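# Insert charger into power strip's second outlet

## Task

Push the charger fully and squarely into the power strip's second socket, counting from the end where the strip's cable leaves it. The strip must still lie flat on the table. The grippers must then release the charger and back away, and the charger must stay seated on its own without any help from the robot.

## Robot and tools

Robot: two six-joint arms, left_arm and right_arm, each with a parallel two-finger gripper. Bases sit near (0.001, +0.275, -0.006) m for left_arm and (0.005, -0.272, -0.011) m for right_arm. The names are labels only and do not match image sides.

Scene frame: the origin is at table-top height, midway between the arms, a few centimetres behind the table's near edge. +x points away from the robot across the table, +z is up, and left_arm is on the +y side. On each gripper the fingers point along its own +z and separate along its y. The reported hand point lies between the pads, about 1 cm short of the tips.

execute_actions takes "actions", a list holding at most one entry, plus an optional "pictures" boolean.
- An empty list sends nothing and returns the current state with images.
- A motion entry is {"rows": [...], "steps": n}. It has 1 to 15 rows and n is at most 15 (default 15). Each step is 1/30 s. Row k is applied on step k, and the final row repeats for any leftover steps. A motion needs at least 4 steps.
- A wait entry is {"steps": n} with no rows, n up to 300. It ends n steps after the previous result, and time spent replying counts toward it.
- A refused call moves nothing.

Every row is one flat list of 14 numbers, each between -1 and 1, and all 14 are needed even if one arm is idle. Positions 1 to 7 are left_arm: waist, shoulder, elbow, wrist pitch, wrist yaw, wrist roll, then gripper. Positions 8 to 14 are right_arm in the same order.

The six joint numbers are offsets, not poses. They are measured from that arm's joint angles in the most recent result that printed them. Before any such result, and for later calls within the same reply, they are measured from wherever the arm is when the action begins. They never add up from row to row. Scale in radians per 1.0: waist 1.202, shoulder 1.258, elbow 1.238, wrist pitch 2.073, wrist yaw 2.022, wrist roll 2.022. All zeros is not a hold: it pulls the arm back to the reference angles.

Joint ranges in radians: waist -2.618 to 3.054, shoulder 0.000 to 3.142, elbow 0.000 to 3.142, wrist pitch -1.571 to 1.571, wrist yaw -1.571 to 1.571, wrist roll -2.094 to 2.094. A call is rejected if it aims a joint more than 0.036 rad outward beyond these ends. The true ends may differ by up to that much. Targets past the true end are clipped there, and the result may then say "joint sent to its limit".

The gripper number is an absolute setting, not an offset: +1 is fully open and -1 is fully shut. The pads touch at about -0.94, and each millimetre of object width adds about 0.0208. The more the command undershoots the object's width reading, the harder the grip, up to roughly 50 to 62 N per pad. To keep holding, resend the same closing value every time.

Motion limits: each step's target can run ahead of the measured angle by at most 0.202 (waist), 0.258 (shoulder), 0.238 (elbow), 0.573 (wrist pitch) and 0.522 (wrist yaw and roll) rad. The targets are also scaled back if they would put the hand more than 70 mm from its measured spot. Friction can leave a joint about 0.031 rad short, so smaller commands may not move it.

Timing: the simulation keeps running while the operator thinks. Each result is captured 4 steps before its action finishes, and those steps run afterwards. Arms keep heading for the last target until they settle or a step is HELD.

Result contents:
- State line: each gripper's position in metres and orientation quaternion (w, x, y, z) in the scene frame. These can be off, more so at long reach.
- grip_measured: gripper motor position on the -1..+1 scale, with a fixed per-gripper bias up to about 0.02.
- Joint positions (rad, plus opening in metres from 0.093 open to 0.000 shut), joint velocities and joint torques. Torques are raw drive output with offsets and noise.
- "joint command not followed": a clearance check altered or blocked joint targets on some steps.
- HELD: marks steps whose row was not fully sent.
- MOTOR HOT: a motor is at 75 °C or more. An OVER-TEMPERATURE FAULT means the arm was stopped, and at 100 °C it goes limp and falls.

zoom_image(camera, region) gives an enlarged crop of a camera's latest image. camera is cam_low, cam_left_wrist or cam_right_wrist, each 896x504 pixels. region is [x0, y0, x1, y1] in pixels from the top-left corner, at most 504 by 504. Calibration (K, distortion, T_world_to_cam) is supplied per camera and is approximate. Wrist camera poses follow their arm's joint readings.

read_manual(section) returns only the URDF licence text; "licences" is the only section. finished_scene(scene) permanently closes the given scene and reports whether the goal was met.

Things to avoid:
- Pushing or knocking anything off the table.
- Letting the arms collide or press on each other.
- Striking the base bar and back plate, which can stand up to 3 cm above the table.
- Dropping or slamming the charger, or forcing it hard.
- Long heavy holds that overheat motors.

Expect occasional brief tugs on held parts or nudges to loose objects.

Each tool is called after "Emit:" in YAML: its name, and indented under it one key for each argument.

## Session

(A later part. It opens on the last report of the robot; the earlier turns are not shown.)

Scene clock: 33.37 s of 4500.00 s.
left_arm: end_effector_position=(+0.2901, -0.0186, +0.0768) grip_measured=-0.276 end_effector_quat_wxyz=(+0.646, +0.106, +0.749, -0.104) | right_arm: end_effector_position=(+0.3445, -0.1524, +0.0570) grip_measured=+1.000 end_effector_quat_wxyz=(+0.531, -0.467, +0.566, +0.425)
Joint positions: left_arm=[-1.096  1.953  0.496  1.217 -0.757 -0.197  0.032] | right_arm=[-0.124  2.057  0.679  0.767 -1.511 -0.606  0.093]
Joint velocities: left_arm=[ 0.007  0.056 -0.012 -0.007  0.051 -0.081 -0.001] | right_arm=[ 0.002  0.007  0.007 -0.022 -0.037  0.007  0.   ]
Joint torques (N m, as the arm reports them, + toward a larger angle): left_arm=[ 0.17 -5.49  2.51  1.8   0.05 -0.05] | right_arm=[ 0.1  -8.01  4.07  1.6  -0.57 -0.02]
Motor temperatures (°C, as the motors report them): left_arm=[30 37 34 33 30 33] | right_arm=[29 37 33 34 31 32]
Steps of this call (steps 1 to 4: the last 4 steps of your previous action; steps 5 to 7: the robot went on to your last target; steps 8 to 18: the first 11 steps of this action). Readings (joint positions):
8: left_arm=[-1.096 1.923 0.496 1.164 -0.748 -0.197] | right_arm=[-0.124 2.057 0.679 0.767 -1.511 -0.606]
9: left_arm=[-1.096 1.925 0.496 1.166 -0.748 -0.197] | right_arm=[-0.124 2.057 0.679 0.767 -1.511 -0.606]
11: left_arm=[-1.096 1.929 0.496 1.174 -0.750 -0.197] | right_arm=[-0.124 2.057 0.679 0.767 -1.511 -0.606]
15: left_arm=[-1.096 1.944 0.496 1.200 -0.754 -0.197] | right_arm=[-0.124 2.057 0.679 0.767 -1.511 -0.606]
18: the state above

Emit:
execute_actions:
  actions:
    - {"rows": [[0,0.025,-0.02,-0.01,0.004,0,-0.42,0,0,0,0,0,0,1],[0,0.026,-0.021,-0.015,0.006,0,-0.42,0,0,0,0,0,0,1],[0,0.027,-0.022,-0.02,0.008,0,-0.42,0,0,0,0,0,0,1],[0,0.028,-0.023,-0.025,0.009,0,-0.42,0,0,0,0,0,0,1],[0,0.03,-0.024,-0.03,0.01,0,-0.42,0,0,0,0,0,0,1],[0,0.032,-0.025,-0.035,0.011,0,-0.42,0,0,0,0,0,0,1],[0,0.034,-0.025,-0.04,0.012,0,-0.42,0,0,0,0,0,0,1],[0,0.036,-0.025,-0.045,0.013,0,-0.42,0,0,0,0,0,0,1],[0,0.037,-0.025,-0.05,0.014,0,-0.42,0,0,0,0,0,0,1]], "steps": 15}

Scene clock: 34.13 s of 4500.00 s.
left_arm: end_effector_position=(+0.2901, -0.0184, +0.0760) grip_measured=-0.276 end_effector_quat_wxyz=(+0.645, +0.106, +0.749, -0.103) | right_arm: end_effector_position=(+0.3445, -0.1524, +0.0570) grip_measured=+1.000 end_effector_quat_wxyz=(+0.531, -0.467, +0.566, +0.425)
Joint positions: left_arm=[-1.096  1.957  0.496  1.22  -0.758 -0.197  0.032] | right_arm=[-0.124  2.057  0.679  0.767 -1.511 -0.606  0.093]
Joint velocities: left_arm=[-0.017 -0.012 -0.012  0.007 -0.022  0.037  0.001] | right_arm=[-0.002  0.007  0.002 -0.051  0.081 -0.007  0.   ]
Joint torques (N m, as the arm reports them, + toward a larger angle): left_arm=[ 0.09 -4.41  1.72  1.03  0.22 -0.04] | right_arm=[ 0.1  -7.99  4.09  1.59 -0.56 -0.03]
Motor temperatures (°C, as the motors report them): left_arm=[30 37 34 33 30 33] | right_arm=[29 37 33 34 31 32]
Steps of this call (steps 1 to 4: the last 4 steps of your previous action; steps 5 to 12: the robot went on to your last target; steps 13 to 23: the first 11 steps of this action). Readings (joint positions):
13: left_arm=[-1.096 1.956 0.496 1.224 -0.758 -0.197] | right_arm=[-0.124 2.057 0.679 0.767 -1.511 -0.606]
14: left_arm=[-1.096 1.956 0.496 1.224 -0.758 -0.197] | right_arm=[-0.124 2.057 0.679 0.767 -1.511 -0.606]
16: left_arm=[-1.096 1.957 0.496 1.224 -0.758 -0.197] | right_arm=[-0.124 2.057 0.679 0.767 -1.511 -0.606]
20: left_arm=[-1.096 1.957 0.496 1.220 -0.758 -0.197] | right_arm=[-0.124 2.057 0.679 0.767 -1.511 -0.606]
23: the state above

Emit:
execute_actions:
  actions:
    - {"rows": [[0,0.036,-0.026,-0.058,0.015,0,-0.45,0,0,0,0,0,0,1],[0,0.039,-0.027,-0.066,0.016,0,-0.45,0,0,0,0,0,0,1],[0,0.042,-0.028,-0.074,0.017,0,-0.45,0,0,0,0,0,0,1],[0,0.045,-0.029,-0.082,0.018,0,-0.45,0,0,0,0,0,0,1],[0,0.048,-0.03,-0.09,0.019,0,-0.45,0,0,0,0,0,0,1],[0,0.051,-0.031,-0.098,0.02,0,-0.45,0,0,0,0,0,0,1],[0,0.053,-0.032,-0.106,0.021,0,-0.45,0,0,0,0,0,0,1],[0,0.055,-0.033,-0.114,0.022,0,-0.45,0,0,0,0,0,0,1],[0,0.057,-0.034,-0.122,0.023,0,-0.45,0,0,0,0,0,0,1],[0,0.059,-0.035,-0.13,0.024,0,-0.45,0,0,0,0,0,0,1]], "steps": 15}

Scene clock: 34.87 s of 4500.00 s.
left_arm: end_effector_position=(+0.2899, -0.0181, +0.0737) grip_measured=-0.276 end_effector_quat_wxyz=(+0.643, +0.109, +0.752, -0.100) | right_arm: end_effector_position=(+0.3445, -0.1524, +0.0570) grip_measured=+1.000 end_effector_quat_wxyz=(+0.531, -0.467, +0.566, +0.425)
Joint positions: left_arm=[-1.096  1.957  0.496  1.208 -0.757 -0.197  0.032] | right_arm=[-0.124  2.057  0.679  0.767 -1.511 -0.606  0.093]
Joint velocities: left_arm=[-0.012  0.002 -0.007 -0.066 -0.051  0.081  0.001] | right_arm=[ 0.002  0.002  0.002 -0.007  0.066  0.007  0.   ]
Joint torques (N m, as the arm reports them, + toward a larger angle): left_arm=[ 0.14 -2.02  0.69 -0.4   0.35 -0.04] | right_arm=[ 0.14 -8.    4.06  1.6  -0.57 -0.03]
Motor temperatures (°C, as the motors report them): left_arm=[30 37 34 33 30 33] | right_arm=[29 37 33 34 31 32]
Steps of this call (steps 1 to 4: the last 4 steps of your previous action; steps 5 to 11: the robot went on to your last target; steps 12 to 22: the first 11 steps of this action). Readings (joint positions):
12: left_arm=[-1.096 1.957 0.496 1.219 -0.758 -0.197] | right_arm=[-0.124 2.057 0.679 0.767 -1.511 -0.606]
13: left_arm=[-1.096 1.957 0.496 1.217 -0.757 -0.197] | right_arm=[-0.124 2.057 0.679 0.767 -1.511 -0.606]
15: left_arm=[-1.096 1.957 0.496 1.215 -0.757 -0.197] | right_arm=[-0.124 2.057 0.679 0.767 -1.511 -0.606]
19: left_arm=[-1.096 1.957 0.496 1.210 -0.757 -0.197] | right_arm=[-0.124 2.057 0.679 0.767 -1.511 -0.606]
22: the state above

Emit:
execute_actions:
  actions:
    - {"rows": [[0,0.061,-0.036,-0.13,0.024,0,-0.45,0,0,0,0,0,0,1],[0,0.064,-0.037,-0.137,0.025,0,-0.45,0,0,0,0,0,0,1],[0,0.067,-0.038,-0.144,0.026,0,-0.45,0,0,0,0,0,0,1],[0,0.07,-0.04,-0.151,0.027,0,-0.45,0,0,0,0,0,0,1],[0,0.073,-0.041,-0.158,0.028,0,-0.45,0,0,0,0,0,0,1],[0,0.076,-0.042,-0.165,0.029,0,-0.45,0,0,0,0,0,0,1],[0,0.079,-0.044,-0.172,0.03,0,-0.45,0,0,0,0,0,0,1],[0,0.082,-0.045,-0.179,0.03,0,-0.45,0,0,0,0,0,0,1],[0,0.085,-0.046,-0.186,0.03,0,-0.45,0,0,0,0,0,0,1]], "steps": 15}
  pictures: true

Emit:
zoom_image:
  camera: "cam_right_wrist"
  region: [200, 100, 380, 320]

Scene clock: 35.53 s of 4500.00 s.
left_arm: end_effector_position=(+0.2899, -0.0181, +0.0736) grip_measured=-0.276 end_effector_quat_wxyz=(+0.643, +0.109, +0.752, -0.100) | right_arm: end_effector_position=(+0.3445, -0.1524, +0.0570) grip_measured=+1.000 end_effector_quat_wxyz=(+0.531, -0.467, +0.566, +0.425)
Joint positions: left_arm=[-1.096  1.957  0.496  1.208 -0.757 -0.197  0.032] | right_arm=[-0.124  2.057  0.679  0.767 -1.511 -0.606  0.093]
Joint velocities: left_arm=[-0.007 -0.007 -0.012 -0.022  0.022  0.007 -0.   ] | right_arm=[ 0.017 -0.017  0.002 -0.066  0.007 -0.081  0.   ]
Joint torques (N m, as the arm reports them, + toward a larger angle): left_arm=[ 0.15 -2.08  1.05 -0.51  0.33 -0.04] | right_arm=[ 0.14 -8.    4.06  1.6  -0.57 -0.03]
Motor temperatures (°C, as the motors report them): left_arm=[30 37 34 33 30 33] | right_arm=[29 37 33 34 31 32]
Steps of this call (steps 1 to 4: the last 4 steps of your previous action; steps 5 to 9: the robot went on to your last target; steps 10 to 20: the first 11 steps of this action). Readings (joint positions):
10: left_arm=[-1.096 1.957 0.496 1.208 -0.757 -0.197] | right_arm=[-0.124 2.057 0.679 0.767 -1.511 -0.606]
11: left_arm=[-1.096 1.957 0.496 1.208 -0.757 -0.197] | right_arm=[-0.124 2.057 0.679 0.767 -1.511 -0.606]
13: left_arm=[-1.096 1.957 0.496 1.208 -0.757 -0.197] | right_arm=[-0.124 2.057 0.679 0.767 -1.511 -0.606]
17: left_arm=[-1.096 1.957 0.496 1.208 -0.757 -0.197] | right_arm=[-0.124 2.057 0.679 0.767 -1.511 -0.606]
20: the state above
camera_calibration (this result's frames):
cam_left_wrist: T_world_to_cam=[[-0.29662, -0.954917, 0.0122801, 0.0626382], [-0.538382, 0.156586, -0.828025, 0.259353], [0.788772, -0.25222, -0.560556, -0.106504], [0, 0, 0, 1]] pos_world=[0.242218, -0.00765929, 0.15428]
cam_right_wrist: T_world_to_cam=[[0.980695, -0.195447, 0.00613014, -0.368376], [-0.0907454, -0.482656, -0.871096, 0.0456814], [0.173212, 0.853724, -0.491074, 0.178293], [0, 0, 0, 1]] pos_world=[0.334527, -0.202162, 0.129606]

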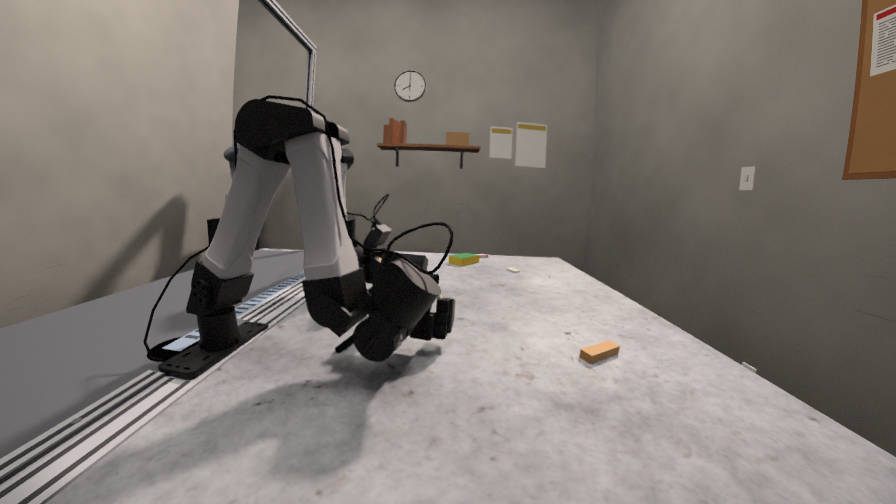

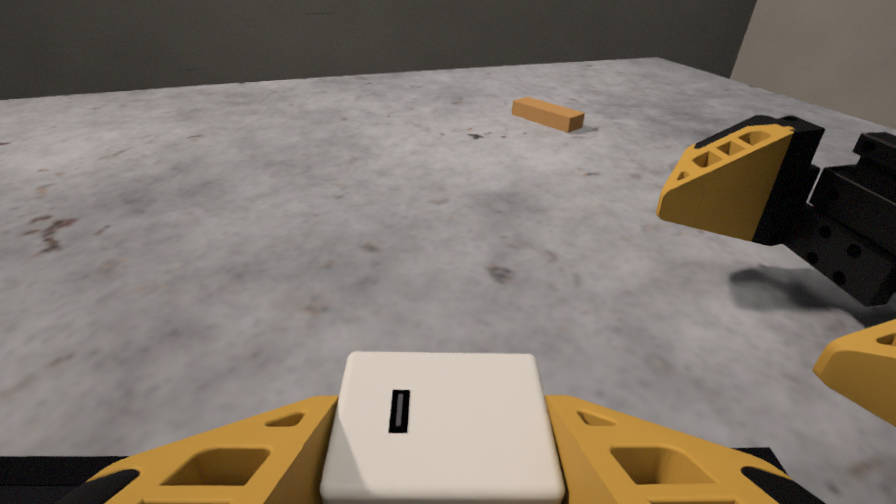

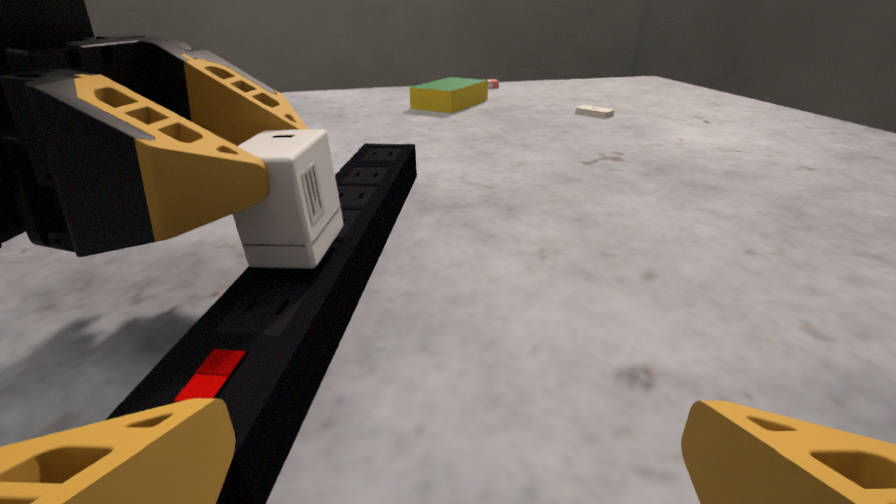

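Region (200, 100, 380, 320) of cam_right_wrist's 896x504 image, scaled by 2.291, with more detail than that image has; it fills the left 412 columns of this view, and the rest is white.

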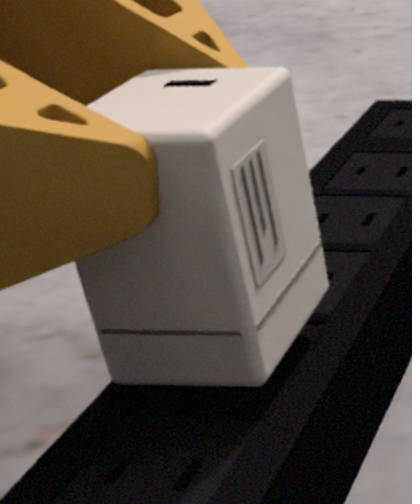

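Emit:
execute_actions:
  actions:
    - {"rows": [[0,0.045,-0.025,-0.09,0.015,0,-0.45,0,-0.005,0.03,-0.005,0,0,0.8],[0,0.03,-0.016,-0.055,0.008,0,-0.45,0,-0.01,0.07,-0.015,0.01,0.01,0.6],[0,0.015,-0.008,-0.025,0.003,0,-0.4,0,-0.015,0.12,-0.03,0.025,0.02,0.4],[0,0.005,0,0,0,0,-0.3,0,-0.02,0.18,-0.055,0.045,0.035,0.2],[0,0,0,0.012,0,0,-0.2,0,-0.025,0.24,-0.09,0.07,0.05,0],[0,0,0,0.012,0,0,-0.1,0,-0.03,0.3,-0.13,0.1,0.065,-0.2],[0,0,0,0.012,0,0,0.05,0,-0.03,0.36,-0.175,0.135,0.08,-0.4],[0,0,0,0.012,0,0,0.2,0.01,-0.03,0.42,-0.225,0.17,0.095,-0.6],[0,0,0,0.012,0,0,0.35,0.025,-0.03,0.48,-0.28,0.21,0.11,-0.8],[0,-0.01,0,0.012,0,0,0.5,0.045,-0.03,0.54,-0.335,0.25,0.125,-1],[0,-0.025,0,0.012,0,0,0.6,0.07,-0.03,0.6,-0.39,0.29,0.14,-1],[0.005,-0.045,0,0.012,0,0,0.7,0.1,-0.03,0.66,-0.445,0.33,0.155,-1],[0.015,-0.07,0,0.012,0,0,0.8,0.13,-0.03,0.72,-0.5,0.37,0.17,-1],[0.03,-0.1,0,0.012,0,0,0.9,0.16,-0.03,0.78,-0.555,0.41,0.185,-1],[0.05,-0.13,0,0.012,0,0,1,0.19,-0.03,0.83,-0.61,0.45,0.2,-1]], "steps": 15}

Scene clock: 38.13 s of 4500.00 s.
left_arm: end_effector_position=(+0.2902, -0.0187, +0.0772) grip_measured=+0.541 end_effector_quat_wxyz=(+0.647, +0.105, +0.748, -0.105) | right_arm: end_effector_position=(+0.5034, -0.1743, +0.1571) grip_measured=-0.959 end_effector_quat_wxyz=(+0.557, -0.422, +0.645, +0.310)
Joint positions: left_arm=[-1.096  1.955  0.496  1.224 -0.757 -0.197  0.071] | right_arm=[-0.103  2.047  1.288  0.332 -1.196 -0.441  0.   ]
Joint velocities: left_arm=[-0.002 -0.042  0.022  0.051  0.051 -0.095  0.117] | right_arm=[ 0.383 -0.061  2.21  -2.396  1.956  0.784  0.   ]
Joint torques (N m, as the arm reports them, + toward a larger angle): left_arm=[  0.16 -10.27   4.76   2.21  -0.03  -0.05] | right_arm=[  3.19 -12.45   6.85   1.86  -0.6   -0.04]
Motor temperatures (°C, as the motors report them): left_arm=[30 36 34 33 30 33] | right_arm=[29 38 33 34 31 32]
Steps of this call (steps 1 to 4: the last 4 steps of your previous action; steps 5 to 15: the robot went on to your last target; steps 16 to 67: nothing new was sent; steps 68 to 78: the first 11 steps of this action). Readings (joint positions):
68: left_arm=[-1.096 1.957 0.496 1.211 -0.757 -0.197] | right_arm=[-0.124 2.057 0.681 0.766 -1.511 -0.606]
69: left_arm=[-1.096 1.957 0.496 1.215 -0.757 -0.197] | right_arm=[-0.124 2.057 0.692 0.758 -1.511 -0.604]
71: left_arm=[-1.096 1.957 0.496 1.222 -0.757 -0.197] | right_arm=[-0.124 2.057 0.764 0.720 -1.498 -0.589]
75: left_arm=[-1.096 1.957 0.496 1.224 -0.757 -0.197] | right_arm=[-0.123 2.055 1.050 0.554 -1.371 -0.517]
78: the state above

Emit:
execute_actions:
  actions:
    - {"rows": [[0.07,-0.155,0.005,0,0,0,1,0.2,-0.024,0.365,-0.44,0.32,0.128,-1],[0.095,-0.18,0.01,0,0,0,1,0.235,-0.026,0.395,-0.485,0.348,0.138,-1],[0.125,-0.21,0.015,0,0,0,1,0.272,-0.028,0.425,-0.53,0.376,0.148,-1],[0.16,-0.24,0.02,0,0,0,1,0.31,-0.03,0.455,-0.575,0.404,0.158,-1],[0.2,-0.27,0.03,0,0,0,1,0.35,-0.03,0.48,-0.62,0.43,0.168,-1],[0.24,-0.3,0.04,0,0,0,1,0.39,-0.03,0.5,-0.665,0.455,0.178,-1],[0.28,-0.325,0.05,0,0,0,1,0.43,-0.03,0.518,-0.705,0.48,0.187,-1],[0.32,-0.35,0.06,0,0,0,1,0.47,-0.03,0.532,-0.745,0.502,0.195,-1],[0.36,-0.37,0.07,0,0,0,1,0.51,-0.03,0.542,-0.78,0.522,0.202,-1],[0.4,-0.39,0.08,0,0,0,1,0.548,-0.03,0.546,-0.81,0.54,0.208,-1],[0.44,-0.405,0.085,0,0,0,1,0.582,-0.03,0.546,-0.835,0.553,0.213,-1],[0.475,-0.42,0.09,0,0,0,1,0.612,-0.03,0.546,-0.853,0.563,0.216,-1],[0.505,-0.43,0.09,0,0,0,1,0.638,-0.03,0.546,-0.865,0.57,0.218,-1],[0.53,-0.44,0.09,0,0,0,1,0.658,-0.03,0.546,-0.872,0.574,0.22,-1],[0.55,-0.44,0.09,0,0,0,1,0.672,-0.03,0.546,-0.875,0.575,0.22,-1]], "steps": 15}

Emit:
execute_actions:
  actions:
    - {"steps": 14}
  pictures: true

Scene clock: 39.23 s of 4500.00 s.
left_arm: end_effector_position=(+0.3694, +0.1280, +0.2613) grip_measured=+0.987 end_effector_quat_wxyz=(+0.770, -0.146, +0.613, -0.100) | right_arm: end_effector_position=(+0.4159, -0.0024, +0.1665) grip_measured=-0.980 end_effector_quat_wxyz=(+0.197, -0.299, +0.922, +0.148)
Joint positions: left_arm=[-0.682  1.519  0.553  1.208 -0.749 -0.197  0.093] | right_arm=[ 0.506  2.009  1.943 -1.04  -0.266 -0.081  0.   ]
Joint velocities: left_arm=[ 1.385 -0.789  0.364  0.022  0.037 -0.037  0.   ] | right_arm=[ 1.477  0.007  0.227 -1.883  0.974  0.315  0.   ]
Joint torques (N m, as the arm reports them, + toward a larger angle): left_arm=[ 1.2  -6.96  8.99  2.03  0.05 -0.01] | right_arm=[ -0.89 -10.75   7.47   1.    -0.17   0.  ]
Motor temperatures (°C, as the motors report them): left_arm=[30 37 34 33 30 33] | right_arm=[29 38 34 35 31 32]
Steps of this call (steps 1 to 4: the last 4 steps of your previous action; steps 5 to 22: the robot went on to your last target; steps 23 to 33: the first 11 steps of this action). Readings (joint positions):
23: left_arm=[-1.043 1.795 0.496 1.235 -0.754 -0.197] | right_arm=[0.119 2.008 1.712 -0.488 -0.610 -0.207]
24: left_arm=[-1.035 1.787 0.496 1.228 -0.753 -0.197] | right_arm=[0.125 2.008 1.724 -0.520 -0.589 -0.199]
26: left_arm=[-0.991 1.746 0.496 1.210 -0.749 -0.197] | right_arm=[0.162 2.009 1.772 -0.620 -0.521 -0.177]
30: left_arm=[-0.823 1.611 0.515 1.204 -0.749 -0.197] | right_arm=[0.343 2.009 1.897 -0.857 -0.368 -0.121]
33: the state above

Scene clock: 39.70 s of 4500.00 s.
left_arm: end_effector_position=(+0.3745, +0.2331, +0.3212) grip_measured=+0.987 end_effector_quat_wxyz=(+0.812, -0.253, +0.525, -0.044) | right_arm: end_effector_position=(+0.3031, -0.0069, +0.1370) grip_measured=-0.980 end_effector_quat_wxyz=(+0.017, -0.340, +0.940, +0.015)
Joint positions: left_arm=[-0.436  1.404  0.59   1.232 -0.761 -0.197  0.093] | right_arm=[ 0.719  2.009  1.951 -1.449 -0.059 -0.006  0.   ]
Joint velocities: left_arm=[0.007 0.017 0.002 0.037 0.007 0.007 0.001] | right_arm=[ 0.012  0.007 -0.007 -0.095  0.081  0.051  0.   ]
Joint torques (N m, as the arm reports them, + toward a larger angle): left_arm=[ 0.07 -5.23  9.47  1.61  0.25 -0.01] | right_arm=[ -0.88 -10.06   7.65   0.38  -0.11   0.02]
Motor temperatures (°C, as the motors report them): left_arm=[30 37 34 33 30 33] | right_arm=[29 38 34 35 31 32]
Kept back: nothing.
Steps of this call (steps 1 to 4: the last 4 steps of your previous action; steps 5 to 14: the robot went on to your last target). Readings (joint positions):
1: left_arm=[-0.632 1.492 0.565 1.209 -0.749 -0.197] | right_arm=[0.558 2.009 1.949 -1.104 -0.231 -0.068]
2: left_arm=[-0.580 1.467 0.576 1.212 -0.749 -0.197] | right_arm=[0.606 2.009 1.951 -1.167 -0.200 -0.056]
4: left_arm=[-0.490 1.426 0.587 1.222 -0.753 -0.197] | right_arm=[0.686 2.009 1.951 -1.276 -0.152 -0.037]
8: left_arm=[-0.436 1.404 0.590 1.236 -0.761 -0.197] | right_arm=[0.735 2.009 1.951 -1.396 -0.103 -0.018]
14: the state above
camera_calibration (this result's frames):
cam_left_wrist: T_world_to_cam=[[0.189446, -0.869019, 0.457074, -0.0204388], [0.0307316, -0.460027, -0.887373, 0.420264], [0.98141, 0.182155, -0.0604438, -0.30517], [0, 0, 0, 1]] pos_world=[0.290454, 0.23116, 0.363827]
cam_right_wrist: T_world_to_cam=[[0.634465, -0.772523, -0.0257306, -0.194512], [-0.707377, -0.593736, 0.383531, 0.196067], [-0.311564, -0.225136, -0.923169, 0.29917], [0, 0, 0, 1]] pos_world=[0.355315, 0.0335008, 0.195982]

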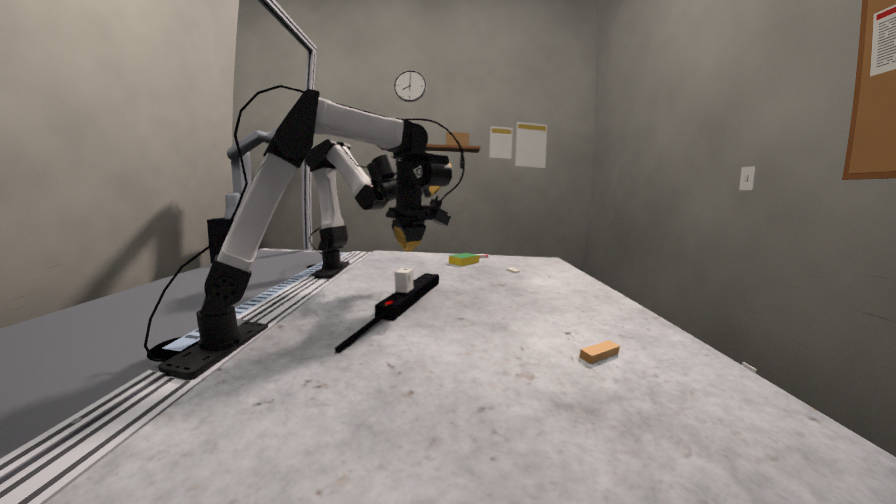

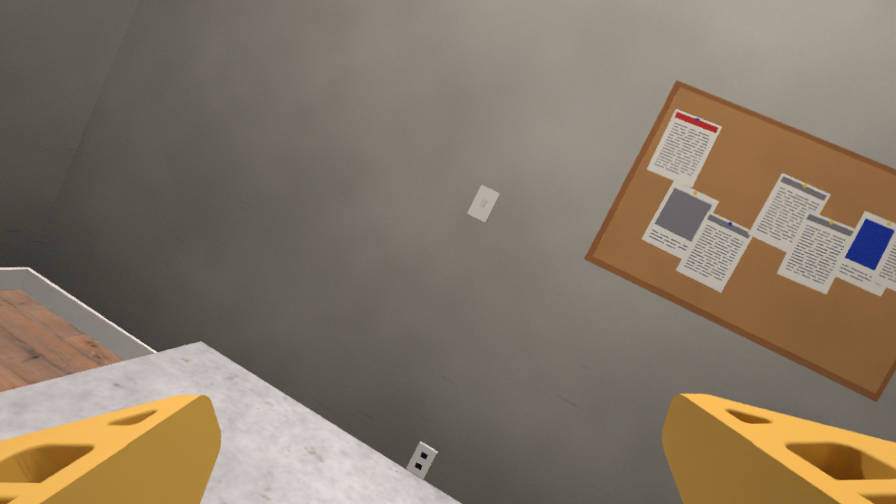

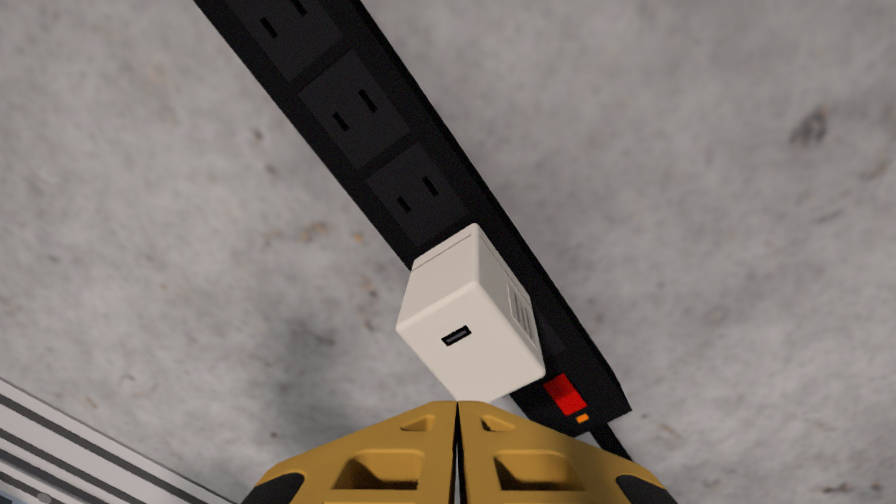

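Emit:
execute_actions:
  actions:
    - {"rows": [[0,0,0,0,0,0,1,-0.01,0,-0.008,-0.005,0.008,0,-1],[0,0,0,0,0,0,1,-0.01,0,-0.018,0,0.01,0,-1],[0,0,0,0,0,0,1,-0.01,0,-0.032,0.006,0.012,0,-1],[0,0,0,0,0,0,1,-0.01,0,-0.048,0.013,0.012,0,-1],[0,0,0,0,0,0,1,-0.01,0,-0.064,0.021,0.012,0,-1],[0,0,0,0,0,0,1,-0.01,0,-0.08,0.029,0.012,0,-1],[0,0,0,0,0,0,1,-0.01,0,-0.096,0.037,0.012,0,-1],[0,0,0,0,0,0,1,-0.01,0,-0.11,0.044,0.012,0,-1],[0,0,0,0,0,0,1,-0.01,0,-0.122,0.05,0.012,0,-1],[0,0,0,0,0,0,1,-0.01,0,-0.13,0.054,0.012,0,-1],[0,0,0,0,0,0,1,-0.01,0,-0.136,0.054,0.012,0,-1]], "steps": 15}

Emit:
execute_actions:
  actions:
    - {"steps": 7}
  pictures: true

Scene clock: 40.97 s of 4500.00 s.
left_arm: end_effector_position=(+0.3745, +0.2331, +0.3212) grip_measured=+0.987 end_effector_quat_wxyz=(+0.812, -0.253, +0.525, -0.044) | right_arm: end_effector_position=(+0.2940, -0.0190, +0.1024) grip_measured=-0.980 end_effector_quat_wxyz=(-0.015, -0.337, +0.941, -0.003)
Joint positions: left_arm=[-0.436  1.404  0.59   1.232 -0.761 -0.197  0.093] | right_arm=[ 0.719  2.009  1.813 -1.385 -0.046 -0.002  0.   ]
Joint velocities: left_arm=[-0.022 -0.002  0.002  0.051 -0.022  0.007  0.001] | right_arm=[-0.007 -0.002 -0.364  0.198  0.007 -0.066  0.   ]
Joint torques (N m, as the arm reports them, + toward a larger angle): left_arm=[ 0.21 -5.08  7.71  1.71  0.22 -0.02] | right_arm=[ -0.79 -10.02   5.92   0.58  -0.09  -0.05]
Motor temperatures (°C, as the motors report them): left_arm=[30 37 34 33 30 33] | right_arm=[29 39 34 34 31 32]
Steps of this call (steps 1 to 27: the robot went on to your last target; steps 28 to 38: the first 11 steps of this action). Readings (joint positions):
28: left_arm=[-0.436 1.404 0.590 1.232 -0.761 -0.197] | right_arm=[0.719 2.009 1.951 -1.464 -0.046 -0.002]
29: left_arm=[-0.436 1.404 0.590 1.232 -0.761 -0.197] | right_arm=[0.719 2.009 1.951 -1.463 -0.046 -0.002]
31: left_arm=[-0.436 1.404 0.590 1.232 -0.761 -0.197] | right_arm=[0.719 2.009 1.938 -1.453 -0.046 -0.002]
35: left_arm=[-0.436 1.404 0.590 1.232 -0.761 -0.197] | right_arm=[0.719 2.009 1.864 -1.413 -0.046 -0.002]
38: the state above

Scene clock: 41.20 s of 4500.00 s.
left_arm: end_effector_position=(+0.3745, +0.2331, +0.3212) grip_measured=+0.987 end_effector_quat_wxyz=(+0.812, -0.253, +0.525, -0.044) | right_arm: end_effector_position=(+0.2964, -0.0173, +0.0980) grip_measured=-0.980 end_effector_quat_wxyz=(-0.010, -0.337, +0.941, -0.001)
Joint positions: left_arm=[-0.436  1.404  0.59   1.232 -0.761 -0.197  0.093] | right_arm=[ 0.719  2.009  1.796 -1.356 -0.046 -0.002  0.   ]
Joint velocities: left_arm=[ 0.002  0.007 -0.002  0.051  0.007 -0.037 -0.001] | right_arm=[-0.012 -0.017 -0.022  0.081 -0.007  0.11   0.   ]
Joint torques (N m, as the arm reports them, + toward a larger angle): left_arm=[ 0.15 -5.06  7.67  1.72  0.22 -0.01] | right_arm=[ -0.75 -10.03   5.53   0.56  -0.09  -0.07]
Motor temperatures (°C, as the motors report them): left_arm=[30 37 34 33 30 33] | right_arm=[29 39 34 34 31 32]
Kept back: nothing.
Steps of this call (steps 1 to 4: the last 4 steps of your previous action; steps 5 to 7: the robot went on to your last target). Readings (joint positions):
1: left_arm=[-0.436 1.404 0.590 1.232 -0.761 -0.197] | right_arm=[0.719 2.009 1.803 -1.379 -0.046 -0.002]
2: left_arm=[-0.436 1.404 0.590 1.232 -0.761 -0.197] | right_arm=[0.719 2.009 1.798 -1.374 -0.046 -0.002]
4: left_arm=[-0.436 1.404 0.590 1.232 -0.761 -0.197] | right_arm=[0.719 2.009 1.796 -1.366 -0.046 -0.002]
7: the state above
camera_calibration (this result's frames):
cam_left_wrist: T_world_to_cam=[[0.189446, -0.869019, 0.457074, -0.0204388], [0.0307316, -0.460027, -0.887373, 0.420264], [0.98141, 0.182155, -0.0604438, -0.30517], [0, 0, 0, 1]] pos_world=[0.290454, 0.23116, 0.363827]
cam_right_wrist: T_world_to_cam=[[0.628606, -0.777615, -0.0130041, -0.198858], [-0.694791, -0.569009, 0.439879, 0.191335], [-0.349456, -0.267475, -0.897963, 0.266832], [0, 0, 0, 1]] pos_world=[0.351188, 0.0256071, 0.152855]

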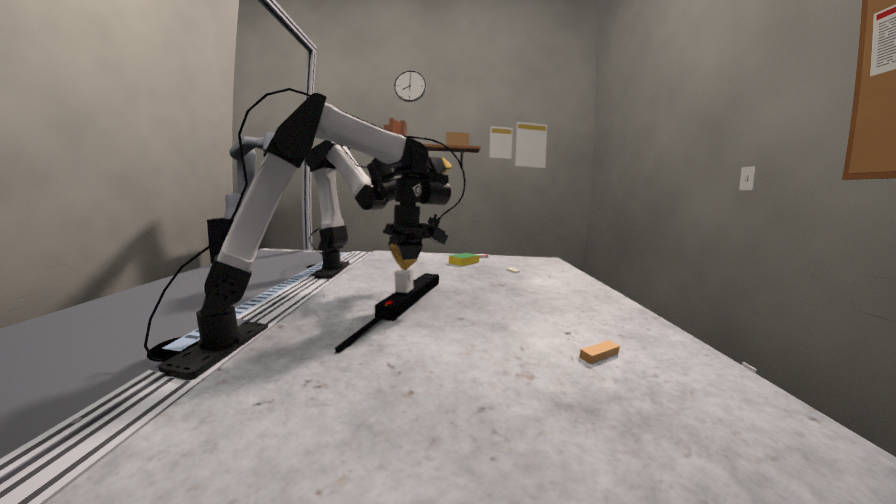

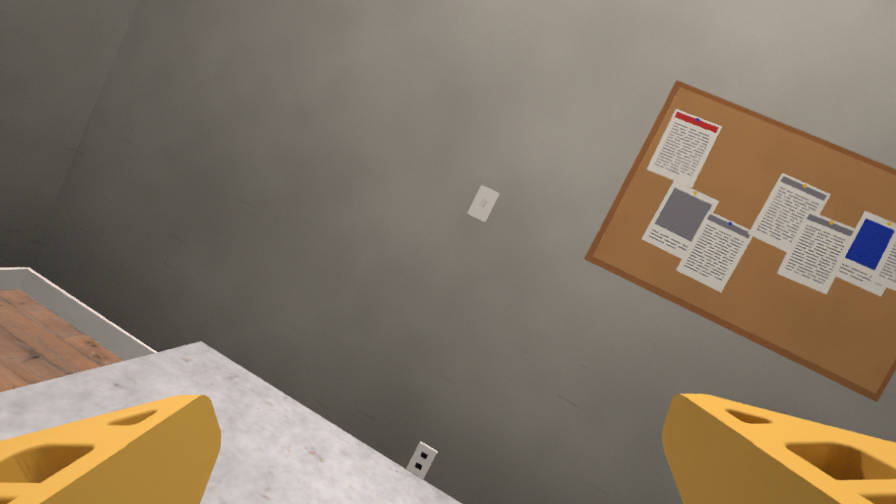

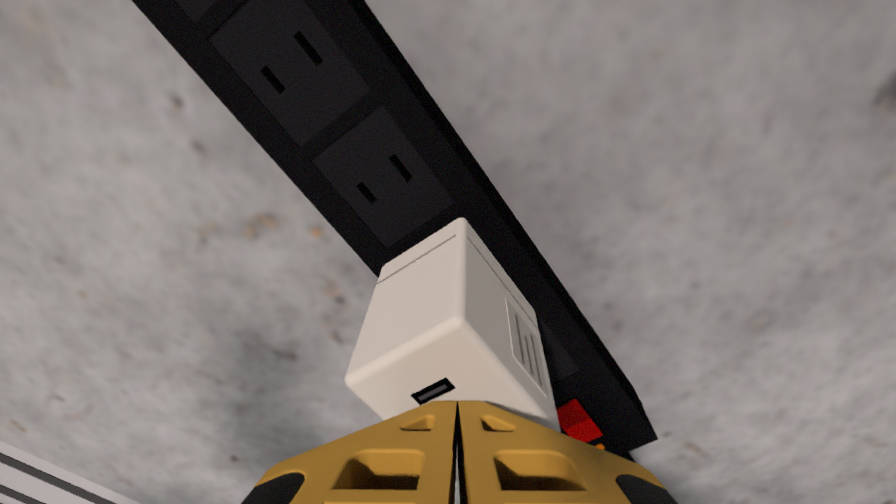

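Emit:
execute_actions:
  actions:
    - {"rows": [[0,0,0,0,0,0,1,0,0.012,-0.01,0.006,0,0,-1],[0,0,0,0,0,0,1,0,0.018,-0.012,0.006,0,0,-1],[0,0,0,0,0,0,1,0,0.022,-0.014,0.006,0,0,-1],[0,0,0,0,0,0,1,0,0.025,-0.016,0.007,0,0,-1],[0,0,0,0,0,0,1,0,0.028,-0.018,0.007,0,0,-1],[0,0,0,0,0,0,1,0,0.032,-0.02,0.008,0,0,-1],[0,0,0,0,0,0,1,0,0.037,-0.022,0.008,0,0,-1],[0,0,0,0,0,0,1,0,0.043,-0.025,0.009,0,0,-1],[0,0,0,0,0,0,1,0,0.05,-0.028,0.009,0,0,-1],[0,0,0,0,0,0,1,0,0.057,-0.031,0.01,0,0,-1],[0,0,0,0,0,0,1,0,0.064,-0.034,0.01,0,0,-1],[0,0,0,0,0,0,1,0,0.071,-0.037,0.01,0,0,-1],[0,0,0,0,0,0,1,0,0.078,-0.04,0.01,0,0,-1],[0,0,0,0,0,0,1,0,0.085,-0.043,0.01,0,0,-1],[0,0,0,0,0,0,1,0,0.09,-0.046,0.01,0,0,-1]], "steps": 15}

Emit:
execute_actions:
  actions:
    - {"steps": 8}

Scene clock: 42.07 s of 4500.00 s.
left_arm: end_effector_position=(+0.3745, +0.2331, +0.3212) grip_measured=+0.987 end_effector_quat_wxyz=(+0.812, -0.253, +0.525, -0.044) | right_arm: end_effector_position=(+0.2991, -0.0153, +0.0937) grip_measured=-0.980 end_effector_quat_wxyz=(-0.009, -0.337, +0.941, -0.001)
Joint positions: left_arm=[-0.436  1.404  0.59   1.232 -0.761 -0.197  0.093] | right_arm=[ 0.719  2.021  1.796 -1.342 -0.046 -0.002  0.   ]
Joint velocities: left_arm=[-0.027 -0.022  0.002  0.007 -0.022 -0.007  0.   ] | right_arm=[ 0.002  0.012 -0.002  0.051  0.007 -0.007  0.   ]
Joint torques (N m, as the arm reports them, + toward a larger angle): left_arm=[ 0.16 -5.09  7.73  1.7   0.21 -0.02] | right_arm=[ 0.11 -5.06  3.24  0.45 -0.19 -0.02]
Motor temperatures (°C, as the motors report them): left_arm=[30 37 34 33 30 33] | right_arm=[29 39 34 34 31 32]
Steps of this call (steps 1 to 15: the robot went on to your last target; steps 16 to 26: the first 11 steps of this action). Readings (joint positions):
16: left_arm=[-0.436 1.404 0.590 1.232 -0.761 -0.197] | right_arm=[0.719 2.009 1.796 -1.348 -0.046 -0.002]
17: left_arm=[-0.436 1.404 0.590 1.232 -0.761 -0.197] | right_arm=[0.719 2.009 1.796 -1.348 -0.046 -0.002]
19: left_arm=[-0.436 1.404 0.590 1.232 -0.761 -0.197] | right_arm=[0.719 2.010 1.796 -1.348 -0.046 -0.002]
23: left_arm=[-0.436 1.404 0.590 1.232 -0.761 -0.197] | right_arm=[0.719 2.018 1.796 -1.344 -0.046 -0.002]
26: the state above

Scene clock: 42.33 s of 4500.00 s.
left_arm: end_effector_position=(+0.3745, +0.2331, +0.3212) grip_measured=+0.987 end_effector_quat_wxyz=(+0.812, -0.253, +0.525, -0.044) | right_arm: end_effector_position=(+0.2997, -0.0149, +0.0922) grip_measured=-0.980 end_effector_quat_wxyz=(-0.009, -0.337, +0.941, -0.001)
Joint positions: left_arm=[-0.436  1.404  0.59   1.232 -0.761 -0.197  0.093] | right_arm=[ 0.719  2.024  1.796 -1.339 -0.046 -0.002  0.   ]
Joint velocities: left_arm=[0.002 0.012 0.002 0.022 0.007 0.037 0.001] | right_arm=[-0.012 -0.002  0.007 -0.081  0.007 -0.022  0.   ]
Joint torques (N m, as the arm reports them, + toward a larger angle): left_arm=[ 0.13 -5.09  7.72  1.71  0.22 -0.02] | right_arm=[ 0.12 -2.91  2.09  0.51 -0.2  -0.03]
Motor temperatures (°C, as the motors report them): left_arm=[30 37 34 33 30 33] | right_arm=[29 39 34 34 31 32]
Kept back: nothing.
Steps of this call (steps 1 to 4: the last 4 steps of your previous action; steps 5 to 8: the robot went on to your last target). Readings (joint positions):
1: left_arm=[-0.436 1.404 0.590 1.232 -0.761 -0.197] | right_arm=[0.719 2.022 1.796 -1.341 -0.046 -0.002]
2: left_arm=[-0.436 1.404 0.590 1.232 -0.761 -0.197] | right_arm=[0.719 2.023 1.796 -1.340 -0.046 -0.002]
4: left_arm=[-0.436 1.404 0.590 1.232 -0.761 -0.197] | right_arm=[0.719 2.024 1.796 -1.339 -0.046 -0.002]
8: the state above

Emit:
execute_actions:
  actions:
    - {"rows": [[0,0,0,0,0,0,1,0,0.082,-0.046,0,0,0,-1],[0,0,0,0,0,0,1,0,0.086,-0.046,0,0,0,-1],[0,0,0,0,0,0,1,0,0.09,-0.047,0,0,0,-1],[0,0,0,0,0,0,1,0,0.094,-0.047,0,0,0,-1],[0,0,0,0,0,0,1,0,0.098,-0.048,0,0,0,-1],[0,0,0,0,0,0,1,0,0.102,-0.048,0,0,0,-1],[0,0,0,0,0,0,1,0,0.106,-0.049,0,0,0,-1],[0,0,0,0,0,0,1,0,0.11,-0.05,0,0,0,-1],[0,0,0,0,0,0,1,0,0.114,-0.05,0,0,0,-1]], "steps": 15}
  pictures: true

Emit:
zoom_image:
  camera: "cam_low"
  region: [370, 240, 450, 320]

Scene clock: 43.07 s of 4500.00 s.
left_arm: end_effector_position=(+0.3745, +0.2331, +0.3212) grip_measured=+0.987 end_effector_quat_wxyz=(+0.812, -0.253, +0.525, -0.044) | right_arm: end_effector_position=(+0.2998, -0.0158, +0.0859) grip_measured=-0.980 end_effector_quat_wxyz=(-0.018, -0.337, +0.941, -0.005)
Joint positions: left_arm=[-0.436  1.404  0.59   1.232 -0.761 -0.197  0.093] | right_arm=[ 0.718  2.043  1.798 -1.342 -0.044 -0.002  0.   ]
Joint velocities: left_arm=[-0.007 -0.002 -0.002 -0.037 -0.051 -0.066  0.   ] | right_arm=[ 0.017 -0.002 -0.007 -0.022  0.051  0.007  0.   ]
Joint torques (N m, as the arm reports them, + toward a larger angle): left_arm=[ 0.15 -5.09  7.71  1.71  0.22 -0.01] | right_arm=[ 0.12 -1.    1.63  0.48 -0.21 -0.03]
Motor temperatures (°C, as the motors report them): left_arm=[30 37 34 33 30 33] | right_arm=[29 39 34 34 31 32]
Steps of this call (steps 1 to 11: the robot went on to your last target; steps 12 to 22: the first 11 steps of this action). Readings (joint positions):
12: left_arm=[-0.436 1.404 0.590 1.232 -0.761 -0.197] | right_arm=[0.719 2.024 1.796 -1.339 -0.046 -0.002]
13: left_arm=[-0.436 1.404 0.590 1.232 -0.761 -0.197] | right_arm=[0.719 2.024 1.796 -1.339 -0.046 -0.002]
15: left_arm=[-0.436 1.404 0.590 1.232 -0.761 -0.197] | right_arm=[0.719 2.027 1.796 -1.339 -0.046 -0.002]
19: left_arm=[-0.436 1.404 0.590 1.232 -0.761 -0.197] | right_arm=[0.718 2.043 1.798 -1.342 -0.044 -0.002]
22: the state above
camera_calibration (this result's frames):
cam_left_wrist: T_world_to_cam=[[0.189446, -0.869019, 0.457074, -0.0204388], [0.0307316, -0.460027, -0.887373, 0.420264], [0.98141, 0.182155, -0.0604438, -0.30517], [0, 0, 0, 1]] pos_world=[0.290454, 0.23116, 0.363827]
cam_right_wrist: T_world_to_cam=[[0.627597, -0.778461, -0.0109567, -0.199862], [-0.68962, -0.562395, 0.45622, 0.197033], [-0.361311, -0.278766, -0.8898, 0.260134], [0, 0, 0, 1]] pos_world=[0.3553, 0.0277427, 0.139387]

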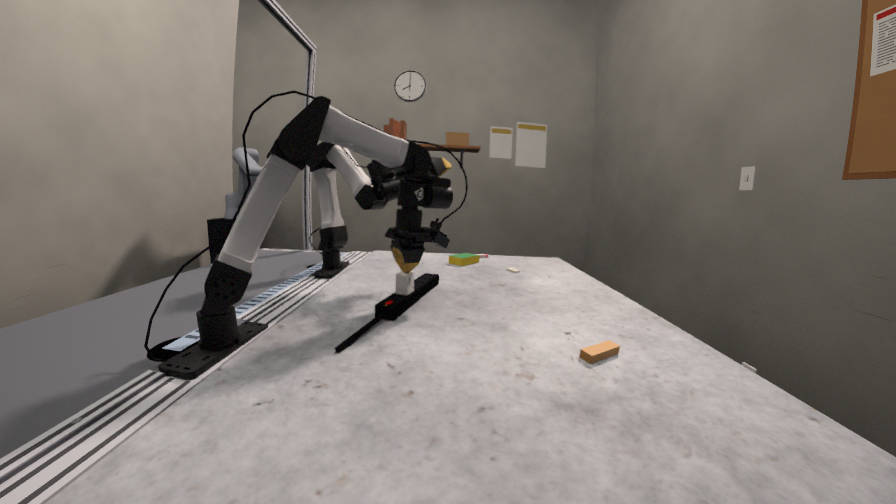

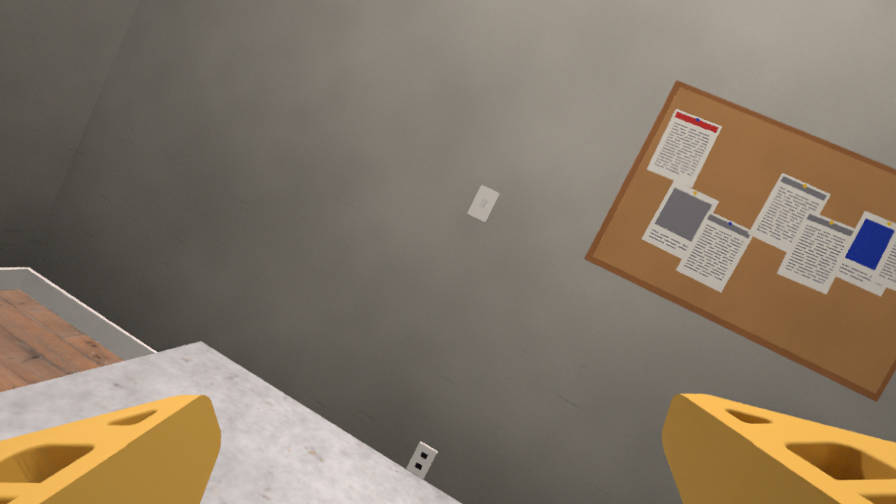

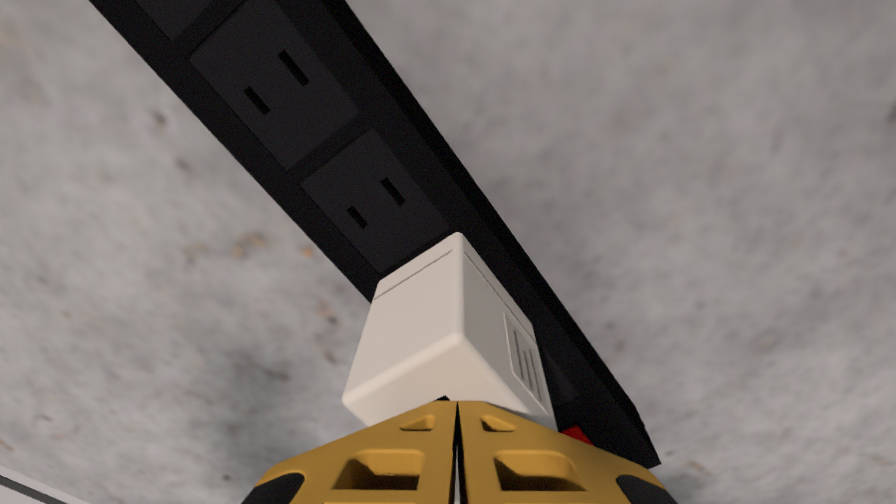

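Region (370, 240, 450, 320) of cam_low's 896x504 image, scaled by 6.300, with more detail than that image has.

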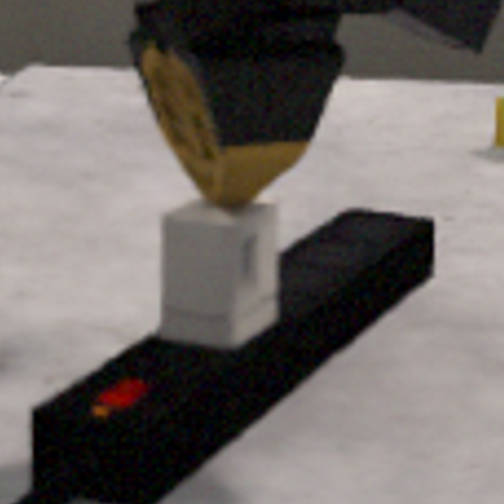

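Emit:
execute_actions:
  actions:
    - {"rows": [[0,0,0,0,0,0,1,0,0.075,-0.04,0,0,0,-1],[0,0,0,0,0,0,1,0,0.05,-0.028,0,0,0,-1],[0,0,0,0,0,0,1,0,0.025,-0.014,0,0,0,-1],[0,0,0,0,0,0,1,0,0,0,0,0,0,-1],[0,0,0,0,0,0,1,0,-0.025,0,0,0,0,-1],[0,0,0,0,0,0,1,0,-0.05,0,0,0,0,-1],[0,0,0,0,0,0,1,0,-0.08,0,0,0,0,-1],[0,0,0,0,0,0,1,-0.01,-0.11,0,0,0,0,-1],[0,0,0,0,0,0,1,-0.03,-0.14,-0.005,0,0,0,-1],[0,0,0,0,0,0,1,-0.06,-0.17,-0.01,0,0,0,-1],[0,0,0,0,0,0,1,-0.095,-0.2,-0.02,0,0,0,-1],[0,0,0,0,0,0,1,-0.135,-0.23,-0.03,0,0,0,-1],[0,0,0,0,0,0,1,-0.175,-0.255,-0.04,0,0,0,-1],[0,0,0,0,0,0,1,-0.215,-0.28,-0.05,0,0,0,-1],[0,0,0,0,0,0,1,-0.25,-0.3,-0.06,0,0,0,-1]], "steps": 15}

Emit:
execute_actions:
  actions:
    - {"steps": 12}
  pictures: true

Scene clock: 43.77 s of 4500.00 s.
left_arm: end_effector_position=(+0.3745, +0.2331, +0.3212) grip_measured=+0.987 end_effector_quat_wxyz=(+0.812, -0.253, +0.525, -0.044) | right_arm: end_effector_position=(+0.3018, -0.0218, +0.1344) grip_measured=-0.980 end_effector_quat_wxyz=(+0.044, -0.328, +0.943, +0.019)
Joint positions: left_arm=[-0.436  1.404  0.59   1.232 -0.761 -0.197  0.093] | right_arm=[ 0.695  1.907  1.79  -1.34  -0.049 -0.002  0.   ]
Joint velocities: left_arm=[ 0.002 -0.022 -0.017 -0.007  0.007 -0.007  0.   ] | right_arm=[-0.52  -1.219 -0.12  -0.037 -0.227  0.022  0.   ]
Joint torques (N m, as the arm reports them, + toward a larger angle): left_arm=[ 0.13 -5.07  7.74  1.7   0.22 -0.01] | right_arm=[ -4.43 -12.42   6.03   0.59   0.01  -0.01]
Motor temperatures (°C, as the motors report them): left_arm=[30 37 34 33 30 33] | right_arm=[29 39 34 34 31 32]
Steps of this call (steps 1 to 4: the last 4 steps of your previous action; steps 5 to 10: the robot went on to your last target; steps 11 to 21: the first 11 steps of this action). Readings (joint positions):
11: left_arm=[-0.436 1.404 0.590 1.232 -0.761 -0.197] | right_arm=[0.718 2.043 1.798 -1.342 -0.044 -0.002]
12: left_arm=[-0.436 1.404 0.590 1.232 -0.761 -0.197] | right_arm=[0.718 2.042 1.800 -1.343 -0.044 -0.002]
14: left_arm=[-0.436 1.404 0.590 1.232 -0.761 -0.197] | right_arm=[0.718 2.037 1.801 -1.343 -0.044 -0.002]
18: left_arm=[-0.436 1.404 0.590 1.232 -0.761 -0.197] | right_arm=[0.718 2.006 1.801 -1.342 -0.044 -0.002]
21: the state above

Scene clock: 44.17 s of 4500.00 s.
left_arm: end_effector_position=(+0.3745, +0.2331, +0.3212) grip_measured=+0.987 end_effector_quat_wxyz=(+0.812, -0.253, +0.525, -0.044) | right_arm: end_effector_position=(+0.3327, -0.1236, +0.2151) grip_measured=-0.980 end_effector_quat_wxyz=(+0.157, -0.193, +0.968, +0.026)
Joint positions: left_arm=[-0.436  1.404  0.59   1.232 -0.761 -0.197  0.093] | right_arm=[ 0.411  1.652  1.742 -1.334 -0.038 -0.002  0.   ]
Joint velocities: left_arm=[-0.012 -0.002 -0.007 -0.022  0.007 -0.007 -0.   ] | right_arm=[ 0.012  0.007 -0.1    0.007  0.022  0.007  0.   ]
Joint torques (N m, as the arm reports them, + toward a larger angle): left_arm=[ 0.12 -5.06  7.75  1.7   0.22 -0.02] | right_arm=[ 0.49 -6.09  5.95  1.16 -0.24 -0.03]
Motor temperatures (°C, as the motors report them): left_arm=[30 37 34 33 30 33] | right_arm=[29 39 34 34 31 32]
Kept back: nothing.
Steps of this call (steps 1 to 4: the last 4 steps of your previous action; steps 5 to 12: the robot went on to your last target). Readings (joint positions):
1: left_arm=[-0.436 1.404 0.590 1.232 -0.761 -0.197] | right_arm=[0.669 1.862 1.786 -1.339 -0.053 -0.002]
2: left_arm=[-0.436 1.404 0.590 1.232 -0.761 -0.197] | right_arm=[0.631 1.817 1.782 -1.337 -0.055 -0.002]
4: left_arm=[-0.436 1.404 0.590 1.232 -0.761 -0.197] | right_arm=[0.527 1.732 1.769 -1.333 -0.056 -0.002]
8: left_arm=[-0.436 1.404 0.590 1.232 -0.761 -0.197] | right_arm=[0.402 1.653 1.761 -1.333 -0.037 -0.002]
12: the state above
camera_calibration (this result's frames):
cam_left_wrist: T_world_to_cam=[[0.189446, -0.869019, 0.457074, -0.0204388], [0.0307316, -0.460027, -0.887373, 0.420264], [0.98141, 0.182155, -0.0604438, -0.30517], [0, 0, 0, 1]] pos_world=[0.290454, 0.23116, 0.363827]
cam_right_wrist: T_world_to_cam=[[0.378093, -0.925768, 0.000169878, -0.240679], [-0.91944, -0.375487, 0.116786, 0.272691], [-0.108053, -0.0443122, -0.993157, 0.32396], [0, 0, 0, 1]] pos_world=[0.376727, -0.106066, 0.289938]

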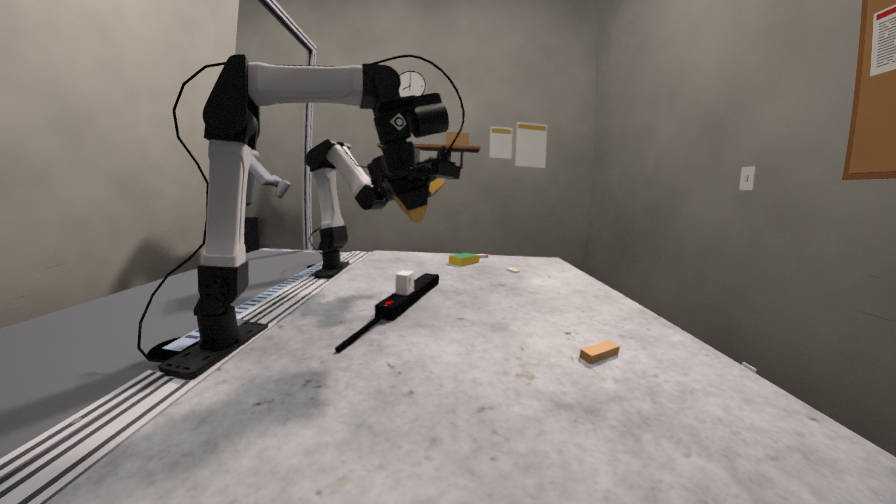

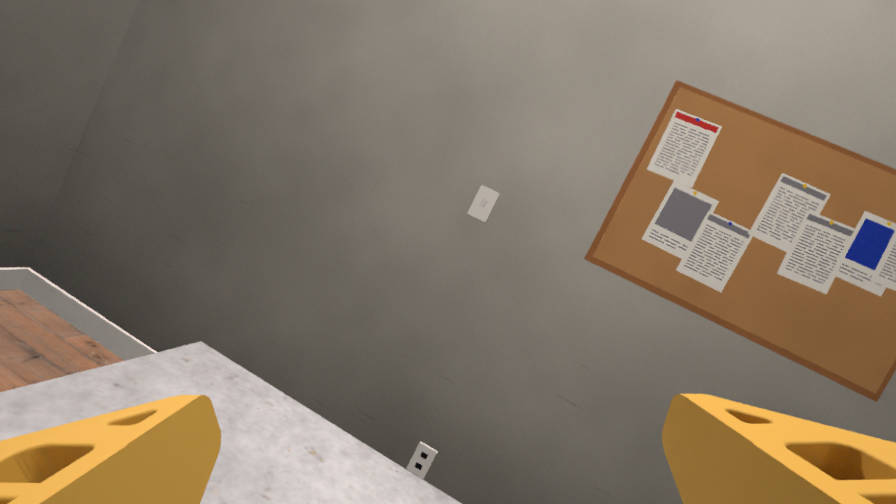

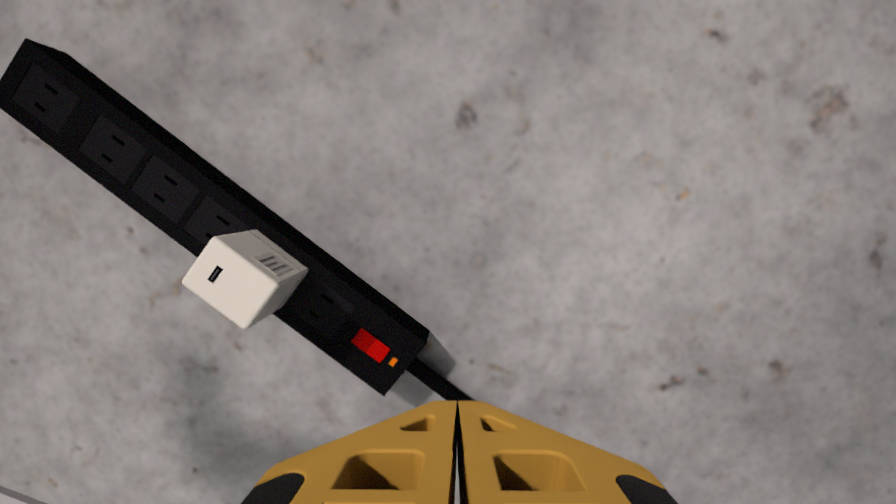

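The charger sits in the second outlet from the cord end, and both arms are clear.

Emit:
finished_scene:
  scene: 1

The scene is finished: the task was done.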